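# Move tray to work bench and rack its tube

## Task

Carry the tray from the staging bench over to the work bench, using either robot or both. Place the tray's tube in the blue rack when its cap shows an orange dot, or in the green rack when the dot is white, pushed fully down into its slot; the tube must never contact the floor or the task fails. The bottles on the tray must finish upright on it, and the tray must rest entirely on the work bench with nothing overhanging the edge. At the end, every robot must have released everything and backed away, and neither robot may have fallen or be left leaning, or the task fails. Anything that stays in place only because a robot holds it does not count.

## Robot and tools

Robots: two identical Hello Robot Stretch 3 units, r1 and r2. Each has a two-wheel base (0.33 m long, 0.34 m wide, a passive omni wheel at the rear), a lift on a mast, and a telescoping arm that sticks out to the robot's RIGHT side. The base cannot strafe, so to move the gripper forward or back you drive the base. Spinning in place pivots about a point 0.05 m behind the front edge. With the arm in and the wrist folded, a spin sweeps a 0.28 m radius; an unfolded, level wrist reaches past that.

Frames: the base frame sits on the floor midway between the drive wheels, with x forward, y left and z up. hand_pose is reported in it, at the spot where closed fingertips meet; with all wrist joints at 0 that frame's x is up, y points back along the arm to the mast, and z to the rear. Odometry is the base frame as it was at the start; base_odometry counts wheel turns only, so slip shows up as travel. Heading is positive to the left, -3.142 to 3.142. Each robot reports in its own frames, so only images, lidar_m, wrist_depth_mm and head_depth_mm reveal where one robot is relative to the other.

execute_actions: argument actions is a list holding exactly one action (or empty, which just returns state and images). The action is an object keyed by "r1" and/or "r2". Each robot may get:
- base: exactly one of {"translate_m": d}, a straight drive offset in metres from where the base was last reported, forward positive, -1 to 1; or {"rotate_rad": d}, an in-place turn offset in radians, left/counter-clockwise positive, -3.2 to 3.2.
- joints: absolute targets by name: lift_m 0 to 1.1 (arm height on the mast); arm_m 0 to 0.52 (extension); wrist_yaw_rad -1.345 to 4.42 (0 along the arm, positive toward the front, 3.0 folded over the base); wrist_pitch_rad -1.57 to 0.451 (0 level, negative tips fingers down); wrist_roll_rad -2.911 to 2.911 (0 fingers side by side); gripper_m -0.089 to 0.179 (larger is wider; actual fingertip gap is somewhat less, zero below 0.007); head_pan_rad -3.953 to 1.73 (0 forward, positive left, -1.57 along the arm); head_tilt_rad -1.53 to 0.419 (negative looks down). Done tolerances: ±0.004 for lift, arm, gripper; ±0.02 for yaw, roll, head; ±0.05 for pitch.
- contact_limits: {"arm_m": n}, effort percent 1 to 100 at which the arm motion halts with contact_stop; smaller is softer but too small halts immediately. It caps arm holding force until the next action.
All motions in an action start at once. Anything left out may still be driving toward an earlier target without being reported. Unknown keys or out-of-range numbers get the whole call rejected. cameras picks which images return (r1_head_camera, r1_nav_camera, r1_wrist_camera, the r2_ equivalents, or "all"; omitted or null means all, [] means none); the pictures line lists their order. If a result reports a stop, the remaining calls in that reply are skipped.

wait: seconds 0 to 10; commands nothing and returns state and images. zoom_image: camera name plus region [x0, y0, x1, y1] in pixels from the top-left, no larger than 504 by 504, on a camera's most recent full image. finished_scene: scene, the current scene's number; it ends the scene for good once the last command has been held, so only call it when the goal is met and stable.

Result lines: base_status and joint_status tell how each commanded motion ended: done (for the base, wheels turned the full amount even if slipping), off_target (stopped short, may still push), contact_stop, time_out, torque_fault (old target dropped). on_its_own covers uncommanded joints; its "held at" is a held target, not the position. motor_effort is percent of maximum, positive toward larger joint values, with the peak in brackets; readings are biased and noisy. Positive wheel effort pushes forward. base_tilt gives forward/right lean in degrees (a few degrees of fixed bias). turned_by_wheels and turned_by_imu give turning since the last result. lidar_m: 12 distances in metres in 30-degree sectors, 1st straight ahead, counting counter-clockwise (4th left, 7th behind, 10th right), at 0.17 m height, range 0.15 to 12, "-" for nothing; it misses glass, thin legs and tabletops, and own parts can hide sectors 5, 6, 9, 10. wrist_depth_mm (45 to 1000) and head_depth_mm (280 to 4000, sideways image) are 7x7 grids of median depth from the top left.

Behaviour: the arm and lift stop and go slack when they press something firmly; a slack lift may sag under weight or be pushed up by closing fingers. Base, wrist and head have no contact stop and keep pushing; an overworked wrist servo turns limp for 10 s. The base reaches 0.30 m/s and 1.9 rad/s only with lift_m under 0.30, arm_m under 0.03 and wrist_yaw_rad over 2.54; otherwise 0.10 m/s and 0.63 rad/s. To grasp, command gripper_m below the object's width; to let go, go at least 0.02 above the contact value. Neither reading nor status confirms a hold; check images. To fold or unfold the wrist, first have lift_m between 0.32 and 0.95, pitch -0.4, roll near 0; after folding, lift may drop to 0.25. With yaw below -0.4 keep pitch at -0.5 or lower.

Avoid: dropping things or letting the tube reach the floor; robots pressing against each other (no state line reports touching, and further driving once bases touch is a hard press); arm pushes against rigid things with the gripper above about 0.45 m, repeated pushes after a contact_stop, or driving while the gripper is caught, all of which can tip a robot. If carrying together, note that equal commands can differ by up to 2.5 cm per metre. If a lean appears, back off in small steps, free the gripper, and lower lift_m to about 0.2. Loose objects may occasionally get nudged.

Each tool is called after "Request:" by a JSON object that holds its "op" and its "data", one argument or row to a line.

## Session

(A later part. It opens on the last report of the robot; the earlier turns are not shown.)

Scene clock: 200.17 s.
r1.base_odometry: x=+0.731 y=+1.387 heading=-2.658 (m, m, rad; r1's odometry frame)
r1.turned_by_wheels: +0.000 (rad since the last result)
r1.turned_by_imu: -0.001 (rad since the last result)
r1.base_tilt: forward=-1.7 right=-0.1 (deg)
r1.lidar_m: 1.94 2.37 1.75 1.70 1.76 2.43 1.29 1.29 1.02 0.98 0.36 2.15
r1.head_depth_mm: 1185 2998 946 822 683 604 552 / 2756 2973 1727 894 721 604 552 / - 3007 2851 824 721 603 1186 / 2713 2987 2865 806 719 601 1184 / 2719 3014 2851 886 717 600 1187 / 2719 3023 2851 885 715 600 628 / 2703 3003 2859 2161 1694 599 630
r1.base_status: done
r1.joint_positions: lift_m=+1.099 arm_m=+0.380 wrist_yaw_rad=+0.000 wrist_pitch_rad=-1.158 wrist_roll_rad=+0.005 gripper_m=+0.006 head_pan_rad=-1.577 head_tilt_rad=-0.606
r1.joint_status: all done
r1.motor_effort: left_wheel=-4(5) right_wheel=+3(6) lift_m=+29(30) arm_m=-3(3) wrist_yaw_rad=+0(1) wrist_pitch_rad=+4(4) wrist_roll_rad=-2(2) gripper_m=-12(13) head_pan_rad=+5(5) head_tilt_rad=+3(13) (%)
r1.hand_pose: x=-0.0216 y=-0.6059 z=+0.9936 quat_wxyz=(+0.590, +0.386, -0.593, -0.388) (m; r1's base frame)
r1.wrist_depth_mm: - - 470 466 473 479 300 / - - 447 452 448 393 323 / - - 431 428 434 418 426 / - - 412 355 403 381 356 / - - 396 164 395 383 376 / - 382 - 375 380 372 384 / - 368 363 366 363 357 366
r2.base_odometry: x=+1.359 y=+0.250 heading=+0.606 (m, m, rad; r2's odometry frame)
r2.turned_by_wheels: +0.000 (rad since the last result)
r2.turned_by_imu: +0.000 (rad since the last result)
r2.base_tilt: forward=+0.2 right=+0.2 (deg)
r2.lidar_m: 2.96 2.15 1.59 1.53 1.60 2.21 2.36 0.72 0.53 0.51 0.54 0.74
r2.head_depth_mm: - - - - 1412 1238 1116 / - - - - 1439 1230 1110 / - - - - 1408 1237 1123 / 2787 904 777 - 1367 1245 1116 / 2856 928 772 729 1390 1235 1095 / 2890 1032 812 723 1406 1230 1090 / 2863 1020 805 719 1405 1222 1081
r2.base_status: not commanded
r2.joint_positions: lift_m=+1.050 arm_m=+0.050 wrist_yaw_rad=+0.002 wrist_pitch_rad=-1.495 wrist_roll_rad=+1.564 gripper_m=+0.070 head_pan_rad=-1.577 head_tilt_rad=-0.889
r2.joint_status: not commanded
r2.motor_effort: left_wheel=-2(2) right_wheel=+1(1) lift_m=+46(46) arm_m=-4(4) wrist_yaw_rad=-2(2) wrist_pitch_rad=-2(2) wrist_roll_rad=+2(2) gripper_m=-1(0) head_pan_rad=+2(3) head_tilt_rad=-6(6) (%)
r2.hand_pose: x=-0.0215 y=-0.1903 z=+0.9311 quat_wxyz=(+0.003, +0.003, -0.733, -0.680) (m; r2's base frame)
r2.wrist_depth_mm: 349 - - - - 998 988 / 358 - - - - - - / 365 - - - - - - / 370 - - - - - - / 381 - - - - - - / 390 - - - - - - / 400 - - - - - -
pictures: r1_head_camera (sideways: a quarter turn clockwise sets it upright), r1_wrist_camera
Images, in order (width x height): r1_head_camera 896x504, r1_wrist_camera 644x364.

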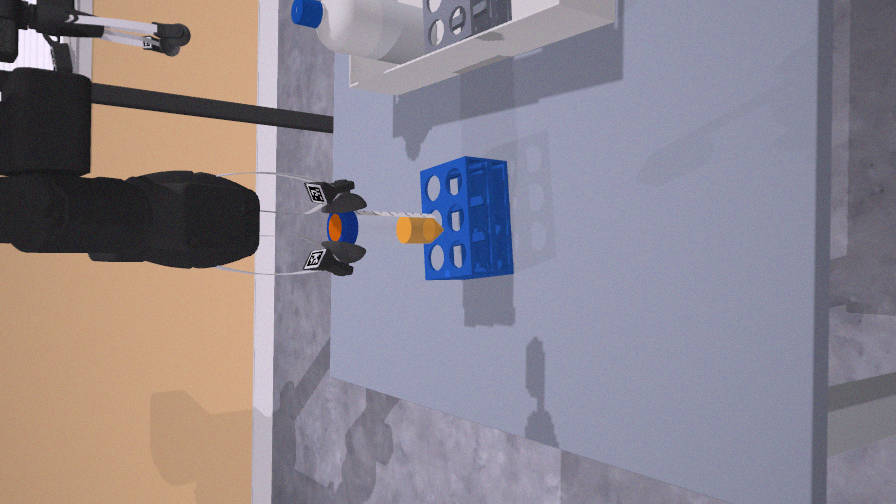

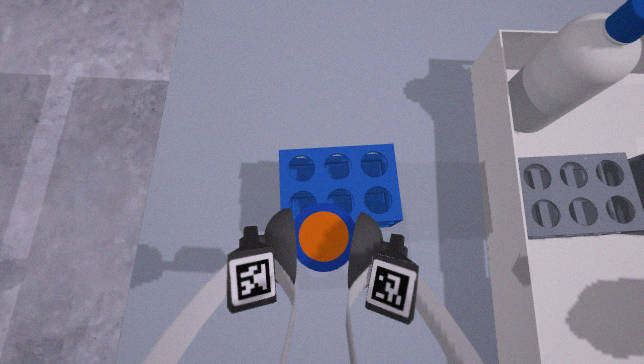

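Request:
{"op": "execute_actions", "data": {
  "actions": [
    {"r1":{"base":{"translate_m":-0.018},"joints":{"arm_m":0.435,"lift_m":1.04}}}
  ],
  "cameras": ["r1_wrist_camera","r1_head_camera"]
}}

Request:
{"op": "zoom_image", "data": {
  "camera": "r1_head_camera",
  "region": [280, 120, 530, 320]
}}

Scene clock: 204.77 s.
r1.base_odometry: x=+0.747 y=+1.395 heading=-2.658 (m, m, rad; r1's odometry frame)
r1.turned_by_wheels: +0.000 (rad since the last result)
r1.turned_by_imu: +0.000 (rad since the last result)
r1.base_tilt: forward=-1.6 right=+0.0 (deg)
r1.lidar_m: 1.96 2.37 1.75 1.69 1.76 2.44 1.27 1.27 1.02 0.98 0.37 2.16
r1.head_depth_mm: - 3030 865 799 677 604 552 / - 2984 1748 864 719 603 552 / - 3038 2846 862 719 603 1185 / 2692 2980 2873 797 718 602 1189 / 2698 3014 2835 887 717 600 1190 / 2708 2989 2814 885 715 600 651 / 2725 3011 2840 2149 757 598 609
r1.base_status: done
r1.joint_positions: lift_m=+1.040 arm_m=+0.435 wrist_yaw_rad=+0.000 wrist_pitch_rad=-1.158 wrist_roll_rad=+0.005 gripper_m=+0.006 head_pan_rad=-1.577 head_tilt_rad=-0.606
r1.joint_status: all done
r1.motor_effort: left_wheel=-4(9) right_wheel=+2(3) lift_m=+24(26) arm_m=+2(2) wrist_yaw_rad=+0(0) wrist_pitch_rad=+4(4) wrist_roll_rad=-2(2) gripper_m=-13(13) head_pan_rad=+5(5) head_tilt_rad=+3(3) (%)
r1.hand_pose: x=-0.0216 y=-0.6603 z=+0.9344 quat_wxyz=(+0.590, +0.386, -0.593, -0.388) (m; r1's base frame)
r1.wrist_depth_mm: - - 395 401 403 406 323 / - 380 378 381 382 354 251 / - 361 367 362 365 328 299 / - 345 349 340 352 346 347 / - 333 334 163 336 321 282 / - 320 - 316 329 318 299 / 993 307 307 312 312 307 309
r2.base_odometry: x=+1.359 y=+0.250 heading=+0.606 (m, m, rad; r2's odometry frame)
r2.turned_by_wheels: +0.000 (rad since the last result)
r2.turned_by_imu: +0.000 (rad since the last result)
r2.base_tilt: forward=+0.2 right=+0.2 (deg)
r2.lidar_m: 2.96 2.14 1.59 1.53 1.60 2.20 2.35 0.72 0.53 0.51 0.54 0.74
r2.head_depth_mm: - - - - 1398 1230 1113 / - - - - 1436 1236 1109 / - - - - 1404 1238 1119 / 2769 904 778 - 1370 1250 1118 / 2864 928 771 727 1395 1236 1100 / 2863 1030 811 724 1414 1231 1088 / 2896 1015 803 719 1411 1219 1086
r2.base_status: not commanded
r2.joint_positions: lift_m=+1.050 arm_m=+0.050 wrist_yaw_rad=+0.002 wrist_pitch_rad=-1.495 wrist_roll_rad=+1.564 gripper_m=+0.070 head_pan_rad=-1.577 head_tilt_rad=-0.889
r2.joint_status: not commanded
r2.motor_effort: left_wheel=-2(2) right_wheel=+1(1) lift_m=+46(46) arm_m=-4(4) wrist_yaw_rad=-2(3) wrist_pitch_rad=-2(2) wrist_roll_rad=+2(2) gripper_m=+1(0) head_pan_rad=+2(3) head_tilt_rad=-5(5) (%)
r2.hand_pose: x=-0.0215 y=-0.1903 z=+0.9311 quat_wxyz=(+0.003, +0.003, -0.733, -0.680) (m; r2's base frame)
r2.wrist_depth_mm: 349 - - - - - 996 / 357 - - - - - - / 363 - - - - - - / 370 - - - - - - / 381 - - - - - - / 391 - - - - - - / 398 - - - - - -
pictures: r1_head_camera (sideways: a quarter turn clockwise sets it upright), r1_wrist_camera
Images, in order (width x height): r1_head_camera 896x504, r1_wrist_camera 644x364.

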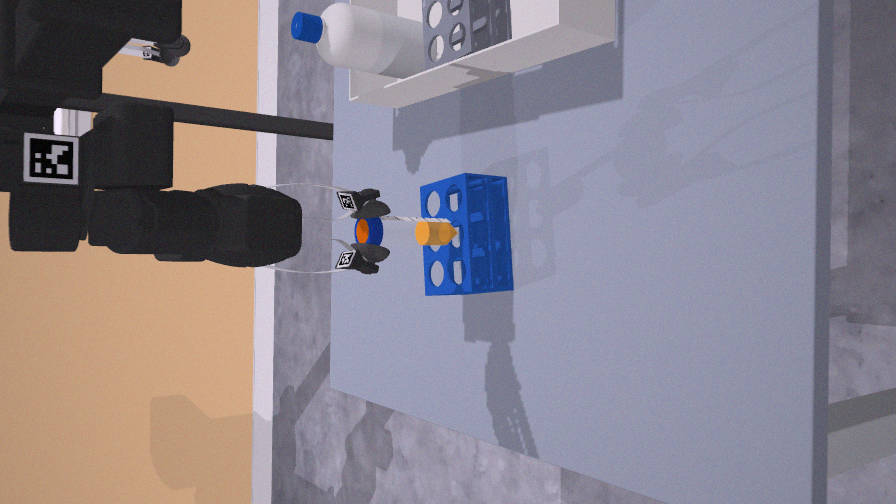

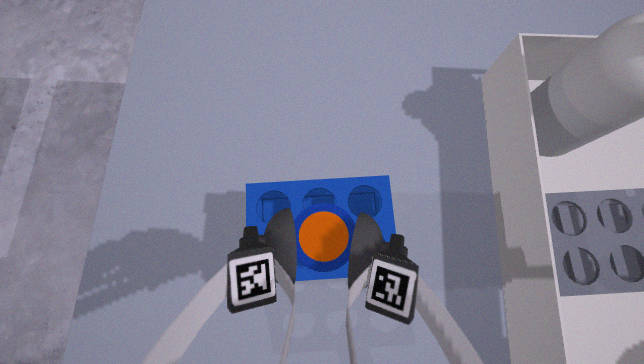

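Region (280, 120, 530, 320) of r1_head_camera's 896x504 image, scaled by 2.016, with more detail than that image has; it fills the top 403 rows of this view, and the rest is white.

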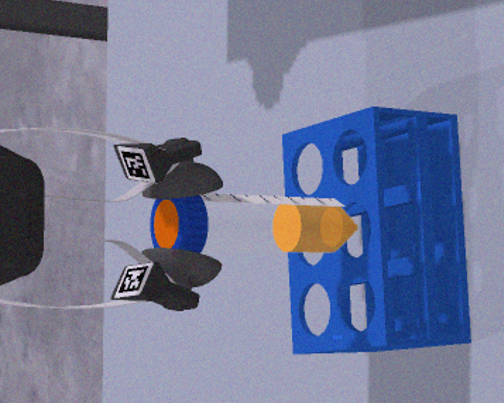

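Request:
{"op": "execute_actions", "data": {
  "actions": [
    {"r1":{"base":{"translate_m":0.005}}}
  ],
  "cameras": []
}}

Request:
{"op": "execute_actions", "data": {
  "actions": [
    {"r1":{"joints":{"lift_m":1.01}}}
  ],
  "cameras": ["r1_head_camera"]
}}

Request:
{"op": "zoom_image", "data": {
  "camera": "r1_head_camera",
  "region": [280, 120, 530, 320]
}}

Scene clock: 209.97 s.
r1.base_odometry: x=+0.742 y=+1.393 heading=-2.658 (m, m, rad; r1's odometry frame)
r1.turned_by_wheels: +0.000 (rad since the last result)
r1.turned_by_imu: +0.000 (rad since the last result)
r1.base_tilt: forward=-1.6 right=+0.0 (deg)
r1.lidar_m: 1.96 2.37 1.75 1.69 1.77 2.44 1.28 1.28 1.02 0.98 0.37 2.16
r1.head_depth_mm: - 3048 875 800 684 603 552 / - 2956 1758 864 721 602 552 / - 3030 2864 861 719 602 1186 / 2708 2991 2838 799 718 601 1186 / 2725 3006 2846 886 716 600 1194 / 2716 3022 2843 885 716 600 653 / 2702 3020 2822 2168 1603 600 611
r1.base_status: done
r1.joint_positions: lift_m=+1.040 arm_m=+0.435 wrist_yaw_rad=+0.000 wrist_pitch_rad=-1.158 wrist_roll_rad=+0.005 gripper_m=+0.006 head_pan_rad=-1.577 head_tilt_rad=-0.606
r1.joint_status: not commanded
r1.motor_effort: left_wheel=-5(5) right_wheel=+2(5) lift_m=+24(23) arm_m=+3(3) wrist_yaw_rad=+0(1) wrist_pitch_rad=+4(4) wrist_roll_rad=-2(2) gripper_m=-12(14) head_pan_rad=+5(5) head_tilt_rad=+2(3) (%)
r1.hand_pose: x=-0.0216 y=-0.6603 z=+0.9344 quat_wxyz=(+0.590, +0.386, -0.593, -0.388) (m; r1's base frame)
r1.wrist_depth_mm: - - 400 397 400 403 404 / - 381 382 382 380 358 256 / - 370 364 362 369 334 304 / - 346 349 339 349 335 351 / - 334 334 163 336 334 278 / - 322 - 320 323 314 296 / - 309 311 308 311 307 308
r2.base_odometry: x=+1.359 y=+0.250 heading=+0.606 (m, m, rad; r2's odometry frame)
r2.turned_by_wheels: +0.000 (rad since the last result)
r2.turned_by_imu: +0.000 (rad since the last result)
r2.base_tilt: forward=+0.0 right=+0.3 (deg)
r2.lidar_m: 2.95 2.14 1.58 1.53 1.59 2.21 2.36 0.72 0.53 0.51 0.54 0.74
r2.head_depth_mm: - - - - 1414 1239 1116 / - - - - 1444 1223 1113 / - - - - 1412 1241 1119 / 2824 906 777 - 1373 1247 1115 / 2842 931 771 727 1394 1234 1089 / 2849 1030 810 726 1407 1231 1091 / 2848 1019 803 717 1399 1224 1086
r2.base_status: not commanded
r2.joint_positions: lift_m=+1.050 arm_m=+0.050 wrist_yaw_rad=+0.002 wrist_pitch_rad=-1.495 wrist_roll_rad=+1.564 gripper_m=+0.070 head_pan_rad=-1.577 head_tilt_rad=-0.889
r2.joint_status: not commanded
r2.motor_effort: left_wheel=-1(2) right_wheel=+1(1) lift_m=+46(46) arm_m=-4(4) wrist_yaw_rad=-2(3) wrist_pitch_rad=-2(2) wrist_roll_rad=+2(2) gripper_m=+0(1) head_pan_rad=+2(3) head_tilt_rad=-5(5) (%)
r2.hand_pose: x=-0.0215 y=-0.1903 z=+0.9311 quat_wxyz=(+0.003, +0.003, -0.733, -0.680) (m; r2's base frame)
r2.wrist_depth_mm: 350 - - - - - 989 / 358 - - - - - - / 364 - - - - - - / 372 - - - - - - / 382 - - - - - - / 391 - - - - - - / 399 - - - - - -
pictures: none
No camera images: the call's "cameras" was empty. Leave "cameras" out to get every camera's image.

Scene clock: 211.03 s.
r1.base_odometry: x=+0.742 y=+1.393 heading=-2.658 (m, m, rad; r1's odometry frame)
r1.turned_by_wheels: +0.000 (rad since the last result)
r1.turned_by_imu: +0.000 (rad since the last result)
r1.base_tilt: forward=-1.6 right=+0.0 (deg)
r1.lidar_m: 1.95 2.37 1.75 1.69 1.76 2.44 1.28 1.28 1.02 0.98 0.37 2.16
r1.head_depth_mm: 1142 - 872 800 683 602 552 / 2564 2968 1753 865 720 604 553 / 2595 - 1984 847 718 601 1185 / 2681 2991 1119 797 717 600 1189 / 2683 3009 2842 887 716 601 1184 / 2730 2968 2846 885 716 599 651 / 2718 3015 2844 2152 1601 599 609
r1.base_status: not commanded
r1.joint_positions: lift_m=+1.010 arm_m=+0.435 wrist_yaw_rad=+0.000 wrist_pitch_rad=-1.158 wrist_roll_rad=+0.005 gripper_m=+0.006 head_pan_rad=-1.577 head_tilt_rad=-0.606
r1.joint_status: all done
r1.motor_effort: left_wheel=-5(4) right_wheel=+2(2) lift_m=+24(23) arm_m=+2(2) wrist_yaw_rad=+0(0) wrist_pitch_rad=+4(4) wrist_roll_rad=-2(2) gripper_m=-13(13) head_pan_rad=+5(5) head_tilt_rad=+3(3) (%)
r1.hand_pose: x=-0.0216 y=-0.6603 z=+0.9044 quat_wxyz=(+0.590, +0.386, -0.593, -0.388) (m; r1's base frame)
r1.wrist_depth_mm: - 366 363 365 367 368 293 / - 347 348 347 348 339 258 / - 332 331 332 333 329 285 / - 318 318 307 315 316 261 / - 305 305 163 303 307 247 / - 294 - 291 297 294 241 / 963 284 282 285 284 286 254
r2.base_odometry: x=+1.359 y=+0.250 heading=+0.606 (m, m, rad; r2's odometry frame)
r2.turned_by_wheels: +0.000 (rad since the last result)
r2.turned_by_imu: +0.000 (rad since the last result)
r2.base_tilt: forward=+0.1 right=+0.2 (deg)
r2.lidar_m: 2.96 2.14 1.59 1.53 1.59 2.21 2.36 0.72 0.53 0.51 0.54 0.74
r2.head_depth_mm: - - - - 1414 1242 1108 / - - - - 1450 1227 1108 / - - - - 1411 1235 1120 / 2775 904 778 - 1370 1254 1116 / 2875 931 769 728 1397 1231 1097 / 2836 1031 810 725 1410 1228 1086 / 2855 1019 806 720 1405 1223 1080
r2.base_status: not commanded
r2.joint_positions: lift_m=+1.050 arm_m=+0.050 wrist_yaw_rad=+0.002 wrist_pitch_rad=-1.495 wrist_roll_rad=+1.564 gripper_m=+0.070 head_pan_rad=-1.577 head_tilt_rad=-0.889
r2.joint_status: not commanded
r2.motor_effort: left_wheel=-2(2) right_wheel=+1(1) lift_m=+46(46) arm_m=-4(4) wrist_yaw_rad=-2(2) wrist_pitch_rad=-2(2) wrist_roll_rad=+2(2) gripper_m=+0(1) head_pan_rad=+3(3) head_tilt_rad=-6(6) (%)
r2.hand_pose: x=-0.0215 y=-0.1903 z=+0.9311 quat_wxyz=(+0.003, +0.003, -0.733, -0.680) (m; r2's base frame)
r2.wrist_depth_mm: 350 - - - - - 991 / 356 - - - - - - / 364 - - - - - - / 370 - - - - - - / 380 - - - - - - / 390 - - - - - - / 399 - - - - - -
pictures: r1_head_camera (sideways: a quarter turn clockwise sets it upright)
Images, in order (width x height): r1_head_camera 896x504.

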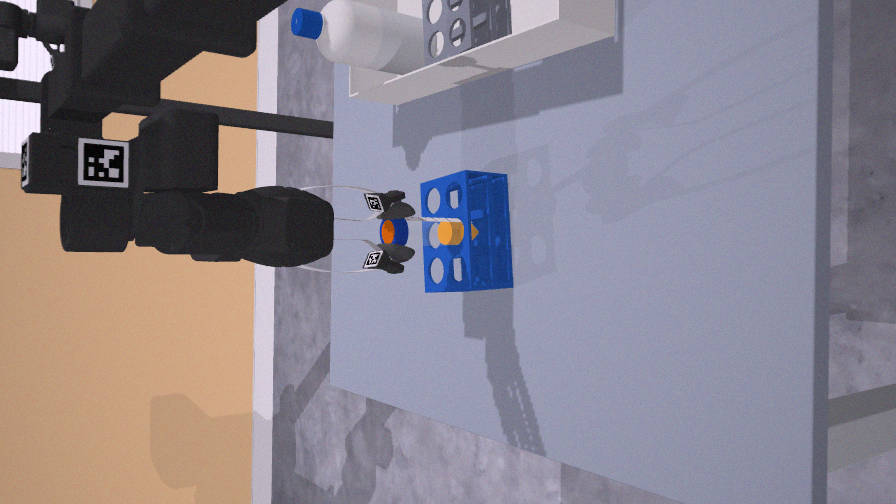

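Region (280, 120, 530, 320) of r1_head_camera's 896x504 image, scaled by 2.016, with more detail than that image has; it fills the top 403 rows of this view, and the rest is white.

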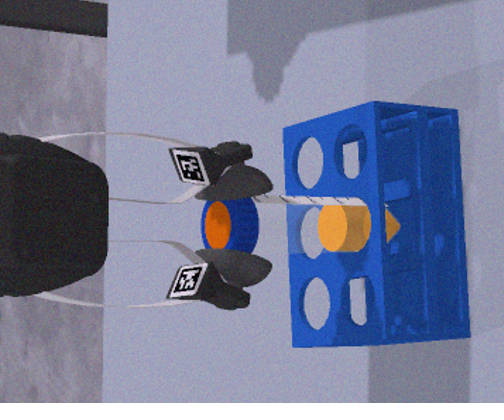

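Request:
{"op": "execute_actions", "data": {
  "actions": [
    {"r1":{"joints":{"lift_m":0.984}}}
  ],
  "cameras": []
}}

Request:
{"op": "execute_actions", "data": {
  "actions": [
    {"r1":{"joints":{"gripper_m":0.07}}}
  ],
  "cameras": []
}}

Request:
{"op": "execute_actions", "data": {
  "actions": [
    {"r1":{"joints":{"lift_m":1.05}}}
  ],
  "cameras": []
}}

Request:
{"op": "execute_actions", "data": {
  "actions": [
    {"r1":{"joints":{"arm_m":0.1,"head_pan_rad":-1.9}}}
  ],
  "cameras": ["r1_head_camera","r2_nav_camera"]
}}

Scene clock: 215.93 s.
r1.base_odometry: x=+0.742 y=+1.393 heading=-2.658 (m, m, rad; r1's odometry frame)
r1.turned_by_wheels: +0.000 (rad since the last result)
r1.turned_by_imu: +0.000 (rad since the last result)
r1.base_tilt: forward=-1.7 right=+0.0 (deg)
r1.lidar_m: 1.95 2.37 1.75 1.70 1.76 2.44 1.28 1.28 1.02 0.98 0.37 2.16
r1.head_depth_mm: 1167 - 854 799 683 603 552 / 2618 2992 1751 867 720 602 551 / 2640 - 1989 836 719 604 1193 / 2723 3031 1090 795 717 601 1183 / 2752 3012 2843 887 718 601 1185 / 2721 2989 2852 884 714 599 651 / 2719 3009 2834 2139 1611 598 609
r1.base_status: not commanded
r1.joint_positions: lift_m=+0.984 arm_m=+0.435 wrist_yaw_rad=+0.000 wrist_pitch_rad=-1.155 wrist_roll_rad=+0.005 gripper_m=+0.006 head_pan_rad=-1.577 head_tilt_rad=-0.606
r1.joint_status: all done
r1.motor_effort: left_wheel=-4(4) right_wheel=+2(3) lift_m=+22(25) arm_m=+2(3) wrist_yaw_rad=+0(1) wrist_pitch_rad=+2(4) wrist_roll_rad=-2(2) gripper_m=-12(13) head_pan_rad=+5(5) head_tilt_rad=+3(2) (%)
r1.hand_pose: x=-0.0216 y=-0.6612 z=+0.8788 quat_wxyz=(+0.591, +0.385, -0.594, -0.387) (m; r1's base frame)
r1.wrist_depth_mm: - 336 338 337 341 338 266 / - 319 323 319 321 318 248 / - 305 305 307 310 306 260 / - 293 289 263 290 292 245 / - 280 280 163 277 283 232 / 271 268 273 265 276 272 230 / 260 260 260 260 261 261 219
r2.base_odometry: x=+1.359 y=+0.250 heading=+0.606 (m, m, rad; r2's odometry frame)
r2.turned_by_wheels: +0.000 (rad since the last result)
r2.turned_by_imu: +0.000 (rad since the last result)
r2.base_tilt: forward=-0.1 right=+0.3 (deg)
r2.lidar_m: 2.96 2.15 1.59 1.53 1.59 2.21 2.35 0.72 0.53 0.51 0.53 0.74
r2.head_depth_mm: - - - - 1413 1233 1112 / - - - - 1448 1231 1105 / - - - - 1404 1238 1121 / 2821 903 776 - 1379 1251 1113 / 2848 929 770 729 1394 1240 1093 / 2878 1033 810 724 1421 1225 1089 / 2882 1020 804 718 1401 1219 1082
r2.base_status: not commanded
r2.joint_positions: lift_m=+1.050 arm_m=+0.050 wrist_yaw_rad=+0.002 wrist_pitch_rad=-1.495 wrist_roll_rad=+1.564 gripper_m=+0.070 head_pan_rad=-1.577 head_tilt_rad=-0.889
r2.joint_status: not commanded
r2.motor_effort: left_wheel=-2(2) right_wheel=+1(1) lift_m=+46(46) arm_m=-4(4) wrist_yaw_rad=-2(2) wrist_pitch_rad=-2(2) wrist_roll_rad=+2(2) gripper_m=+0(0) head_pan_rad=+2(3) head_tilt_rad=-5(6) (%)
r2.hand_pose: x=-0.0215 y=-0.1903 z=+0.9311 quat_wxyz=(+0.003, +0.003, -0.733, -0.680) (m; r2's base frame)
r2.wrist_depth_mm: 349 - - - - - 997 / 356 - - - - - - / 362 - - - - - - / 372 - - - - - - / 383 - - - - - - / 391 - - - - - - / 399 - - - - - -
pictures: none
No camera images: the call's "cameras" was empty. Leave "cameras" out to get every camera's image.

Scene clock: 217.07 s.
r1.base_odometry: x=+0.742 y=+1.393 heading=-2.658 (m, m, rad; r1's odometry frame)
r1.turned_by_wheels: +0.000 (rad since the last result)
r1.turned_by_imu: +0.000 (rad since the last result)
r1.base_tilt: forward=-1.6 right=+0.0 (deg)
r1.lidar_m: 1.95 2.37 1.75 1.69 1.77 2.44 1.28 1.28 1.02 0.98 0.37 2.15
r1.head_depth_mm: 1167 - 858 800 684 604 553 / 2605 3001 1750 864 722 604 552 / 2676 - 2836 834 719 601 1186 / 2703 2989 1120 797 719 602 1189 / 2714 2998 2834 887 716 599 1185 / 2730 2981 2830 885 716 600 652 / 2730 3018 2847 2144 1610 598 609
r1.base_status: not commanded
r1.joint_positions: lift_m=+0.984 arm_m=+0.435 wrist_yaw_rad=+0.000 wrist_pitch_rad=-1.154 wrist_roll_rad=+0.005 gripper_m=+0.070 head_pan_rad=-1.577 head_tilt_rad=-0.606
r1.joint_status: all done
r1.motor_effort: left_wheel=-5(5) right_wheel=+2(3) lift_m=+23(23) arm_m=+2(2) wrist_yaw_rad=-1(1) wrist_pitch_rad=+2(2) wrist_roll_rad=-2(2) gripper_m=+1(97) head_pan_rad=+5(5) head_tilt_rad=+2(3) (%)
r1.hand_pose: x=-0.0216 y=-0.6614 z=+0.8788 quat_wxyz=(+0.591, +0.385, -0.594, -0.387) (m; r1's base frame)
r1.wrist_depth_mm: - 337 340 335 338 341 264 / - 318 318 321 320 316 248 / - 304 306 303 305 303 262 / - 293 290 260 288 293 245 / - 280 283 163 279 282 231 / 274 270 266 266 - 272 229 / 261 260 259 261 259 260 217
r2.base_odometry: x=+1.359 y=+0.250 heading=+0.606 (m, m, rad; r2's odometry frame)
r2.turned_by_wheels: +0.000 (rad since the last result)
r2.turned_by_imu: +0.000 (rad since the last result)
r2.base_tilt: forward=+0.2 right=+0.3 (deg)
r2.lidar_m: 2.96 2.15 1.59 1.53 1.60 2.21 2.35 0.72 0.53 0.51 0.53 0.74
r2.head_depth_mm: - - - - 1411 1239 1111 / - - - - 1444 1231 1105 / - - - - 1418 1237 1122 / 2806 903 775 - 1378 1246 1114 / 2850 931 772 729 1393 1232 1091 / 2850 1031 809 726 1405 1228 1087 / 2871 1019 805 719 1407 1224 1084
r2.base_status: not commanded
r2.joint_positions: lift_m=+1.050 arm_m=+0.050 wrist_yaw_rad=+0.002 wrist_pitch_rad=-1.495 wrist_roll_rad=+1.564 gripper_m=+0.070 head_pan_rad=-1.577 head_tilt_rad=-0.889
r2.joint_status: not commanded
r2.motor_effort: left_wheel=-1(2) right_wheel=+1(1) lift_m=+46(46) arm_m=-4(4) wrist_yaw_rad=-2(1) wrist_pitch_rad=-2(2) wrist_roll_rad=+2(2) gripper_m=+1(0) head_pan_rad=+2(3) head_tilt_rad=-5(5) (%)
r2.hand_pose: x=-0.0215 y=-0.1903 z=+0.9311 quat_wxyz=(+0.003, +0.003, -0.733, -0.680) (m; r2's base frame)
r2.wrist_depth_mm: 351 - - - - - 975 / 359 - - - - - 999 / 365 - - - - - - / 375 - - - - - - / 382 - - - - - - / 391 - - - - - - / 398 - - - - - -
pictures: none
No camera images: the call's "cameras" was empty. Leave "cameras" out to get every camera's image.

Scene clock: 218.50 s.
r1.base_odometry: x=+0.742 y=+1.393 heading=-2.658 (m, m, rad; r1's odometry frame)
r1.turned_by_wheels: +0.000 (rad since the last result)
r1.turned_by_imu: +0.000 (rad since the last result)
r1.base_tilt: forward=-1.7 right=+0.1 (deg)
r1.lidar_m: 1.95 2.37 1.76 1.69 1.76 2.45 1.28 1.28 1.01 0.98 0.37 2.16
r1.head_depth_mm: - 2974 874 799 683 604 552 / 2653 2940 1749 865 718 603 552 / - 3045 2860 861 718 601 1184 / 2720 2976 2844 798 719 602 1190 / 2709 3025 2865 890 718 601 1185 / 2730 3014 2848 883 715 599 652 / 2701 3001 2824 2161 1599 599 610
r1.base_status: not commanded
r1.joint_positions: lift_m=+1.050 arm_m=+0.435 wrist_yaw_rad=+0.000 wrist_pitch_rad=-1.154 wrist_roll_rad=+0.005 gripper_m=+0.070 head_pan_rad=-1.577 head_tilt_rad=-0.606
r1.joint_status: all done
r1.motor_effort: left_wheel=-5(4) right_wheel=+3(2) lift_m=+29(30) arm_m=+3(3) wrist_yaw_rad=+1(0) wrist_pitch_rad=+2(2) wrist_roll_rad=-2(2) gripper_m=+0(1) head_pan_rad=+5(5) head_tilt_rad=+3(3) (%)
r1.hand_pose: x=-0.0216 y=-0.6614 z=+0.9445 quat_wxyz=(+0.591, +0.385, -0.594, -0.387) (m; r1's base frame)
r1.wrist_depth_mm: - - 413 414 415 416 413 / - 403 395 395 393 365 257 / - 378 376 379 373 334 299 / - 358 362 359 361 355 361 / - 343 345 288 348 331 290 / - 332 329 327 - 325 307 / - 317 318 319 319 301 316
r2.base_odometry: x=+1.359 y=+0.250 heading=+0.606 (m, m, rad; r2's odometry frame)
r2.turned_by_wheels: +0.000 (rad since the last result)
r2.turned_by_imu: +0.000 (rad since the last result)
r2.base_tilt: forward=+0.0 right=+0.4 (deg)
r2.lidar_m: 2.95 2.14 1.58 1.53 1.60 2.21 2.36 0.72 0.53 0.51 0.53 0.74
r2.head_depth_mm: - - - - 1407 1240 1117 / - - - - 1451 1231 1106 / - - - - 1408 1235 1119 / 2777 905 775 - 1372 1248 1111 / 2867 929 771 727 1394 1234 1092 / 2876 1031 809 724 1407 1227 1087 / 2874 1017 805 718 1406 1219 1081
r2.base_status: not commanded
r2.joint_positions: lift_m=+1.050 arm_m=+0.050 wrist_yaw_rad=+0.002 wrist_pitch_rad=-1.495 wrist_roll_rad=+1.564 gripper_m=+0.070 head_pan_rad=-1.577 head_tilt_rad=-0.889
r2.joint_status: not commanded
r2.motor_effort: left_wheel=-1(2) right_wheel=+1(1) lift_m=+46(46) arm_m=-4(4) wrist_yaw_rad=-2(2) wrist_pitch_rad=-2(2) wrist_roll_rad=+2(2) gripper_m=+0(0) head_pan_rad=+3(3) head_tilt_rad=-5(5) (%)
r2.hand_pose: x=-0.0215 y=-0.1903 z=+0.9311 quat_wxyz=(+0.003, +0.003, -0.733, -0.680) (m; r2's base frame)
r2.wrist_depth_mm: 351 - - - - 1000 997 / 356 - - - - - 999 / 362 - - - - - - / 373 - - - - - - / 379 - - - - - - / 394 - - - - - - / 402 - - - - - -
pictures: none
No camera images: the call's "cameras" was empty. Leave "cameras" out to get every camera's image.

Scene clock: 222.17 s.
r1.base_odometry: x=+0.742 y=+1.393 heading=-2.658 (m, m, rad; r1's odometry frame)
r1.turned_by_wheels: +0.000 (rad since the last result)
r1.turned_by_imu: +0.000 (rad since the last result)
r1.base_tilt: forward=-1.7 right=-0.1 (deg)
r1.lidar_m: 1.95 2.37 1.75 1.69 1.76 2.45 1.28 1.27 1.02 0.98 0.37 2.15
r1.head_depth_mm: 3030 - - 735 723 633 1267 / 2934 - 1034 853 711 604 1263 / 2818 - 3152 831 693 602 1236 / - - - 807 718 601 1210 / - - - - - 601 1182 / 2638 - - - - 600 538 / 2566 - - - 694 585 527
r1.base_status: not commanded
r1.joint_positions: lift_m=+1.050 arm_m=+0.100 wrist_yaw_rad=+0.000 wrist_pitch_rad=-1.154 wrist_roll_rad=+0.004 gripper_m=+0.070 head_pan_rad=-1.893 head_tilt_rad=-0.606
r1.joint_status: all done
r1.motor_effort: left_wheel=-4(4) right_wheel=+2(3) lift_m=+29(29) arm_m=-3(2) wrist_yaw_rad=+0(1) wrist_pitch_rad=+2(2) wrist_roll_rad=-1(2) gripper_m=+1(0) head_pan_rad=-5(35) head_tilt_rad=+3(3) (%)
r1.hand_pose: x=-0.0216 y=-0.3270 z=+0.9445 quat_wxyz=(+0.591, +0.385, -0.593, -0.387) (m; r1's base frame)
r1.wrist_depth_mm: - - 412 415 420 405 411 / - 402 391 393 397 368 392 / - 381 375 379 380 379 375 / - 357 361 362 365 363 365 / - 346 347 348 352 345 350 / - - - - - 336 339 / - - - - - - -
r2.base_odometry: x=+1.359 y=+0.250 heading=+0.606 (m, m, rad; r2's odometry frame)
r2.turned_by_wheels: +0.000 (rad since the last result)
r2.turned_by_imu: +0.000 (rad since the last result)
r2.base_tilt: forward=+0.1 right=+0.0 (deg)
r2.lidar_m: 2.95 2.14 1.59 1.53 1.59 2.21 2.36 0.72 0.53 0.51 0.53 0.74
r2.head_depth_mm: - - - - 1412 1242 1113 / - - - - 1444 1227 1112 / - - - - 1408 1228 1117 / 2805 904 774 - 1369 1251 1118 / 2837 929 772 727 1392 1233 1096 / 2844 1030 810 724 1412 1235 1087 / 2862 1022 807 719 1403 1224 1082
r2.base_status: not commanded
r2.joint_positions: lift_m=+1.050 arm_m=+0.050 wrist_yaw_rad=+0.002 wrist_pitch_rad=-1.495 wrist_roll_rad=+1.564 gripper_m=+0.070 head_pan_rad=-1.577 head_tilt_rad=-0.889
r2.joint_status: not commanded
r2.motor_effort: left_wheel=-2(2) right_wheel=+1(1) lift_m=+46(46) arm_m=-4(4) wrist_yaw_rad=-2(2) wrist_pitch_rad=-2(2) wrist_roll_rad=+2(2) gripper_m=+1(0) head_pan_rad=+2(2) head_tilt_rad=-6(5) (%)
r2.hand_pose: x=-0.0215 y=-0.1903 z=+0.9311 quat_wxyz=(+0.003, +0.003, -0.733, -0.680) (m; r2's base frame)
r2.wrist_depth_mm: 350 - - - - - 973 / 357 - - - - - - / 366 - - - - - - / 373 - - - - - - / 382 - - - - - - / 389 - - - - - - / 402 - - - - - -
pictures: r1_head_camera (sideways: a quarter turn clockwise sets it upright), r2_nav_camera (sideways: a quarter turn counterclockwise sets it upright)
Images, in order (width x height): r1_head_camera 896x504, r2_nav_camera 672x504.

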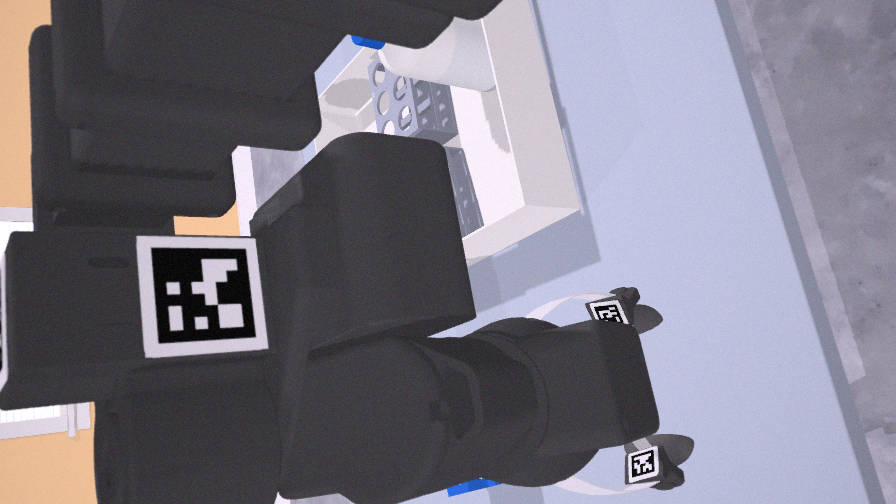

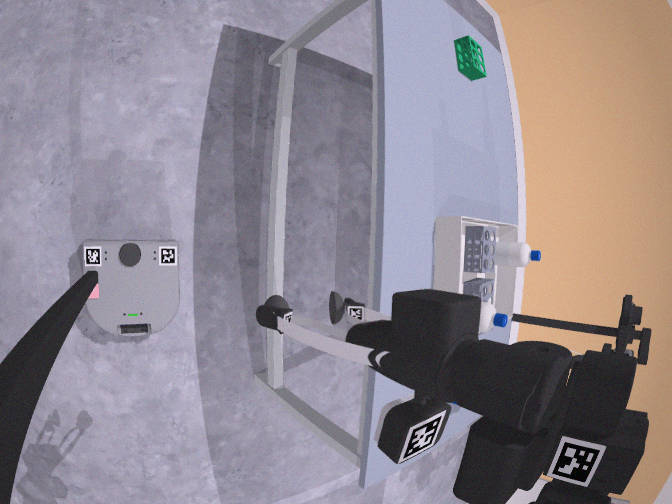

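Request:
{"op": "finished_scene", "data": {
  "scene": 2
}}

The scene is finished: the task was done.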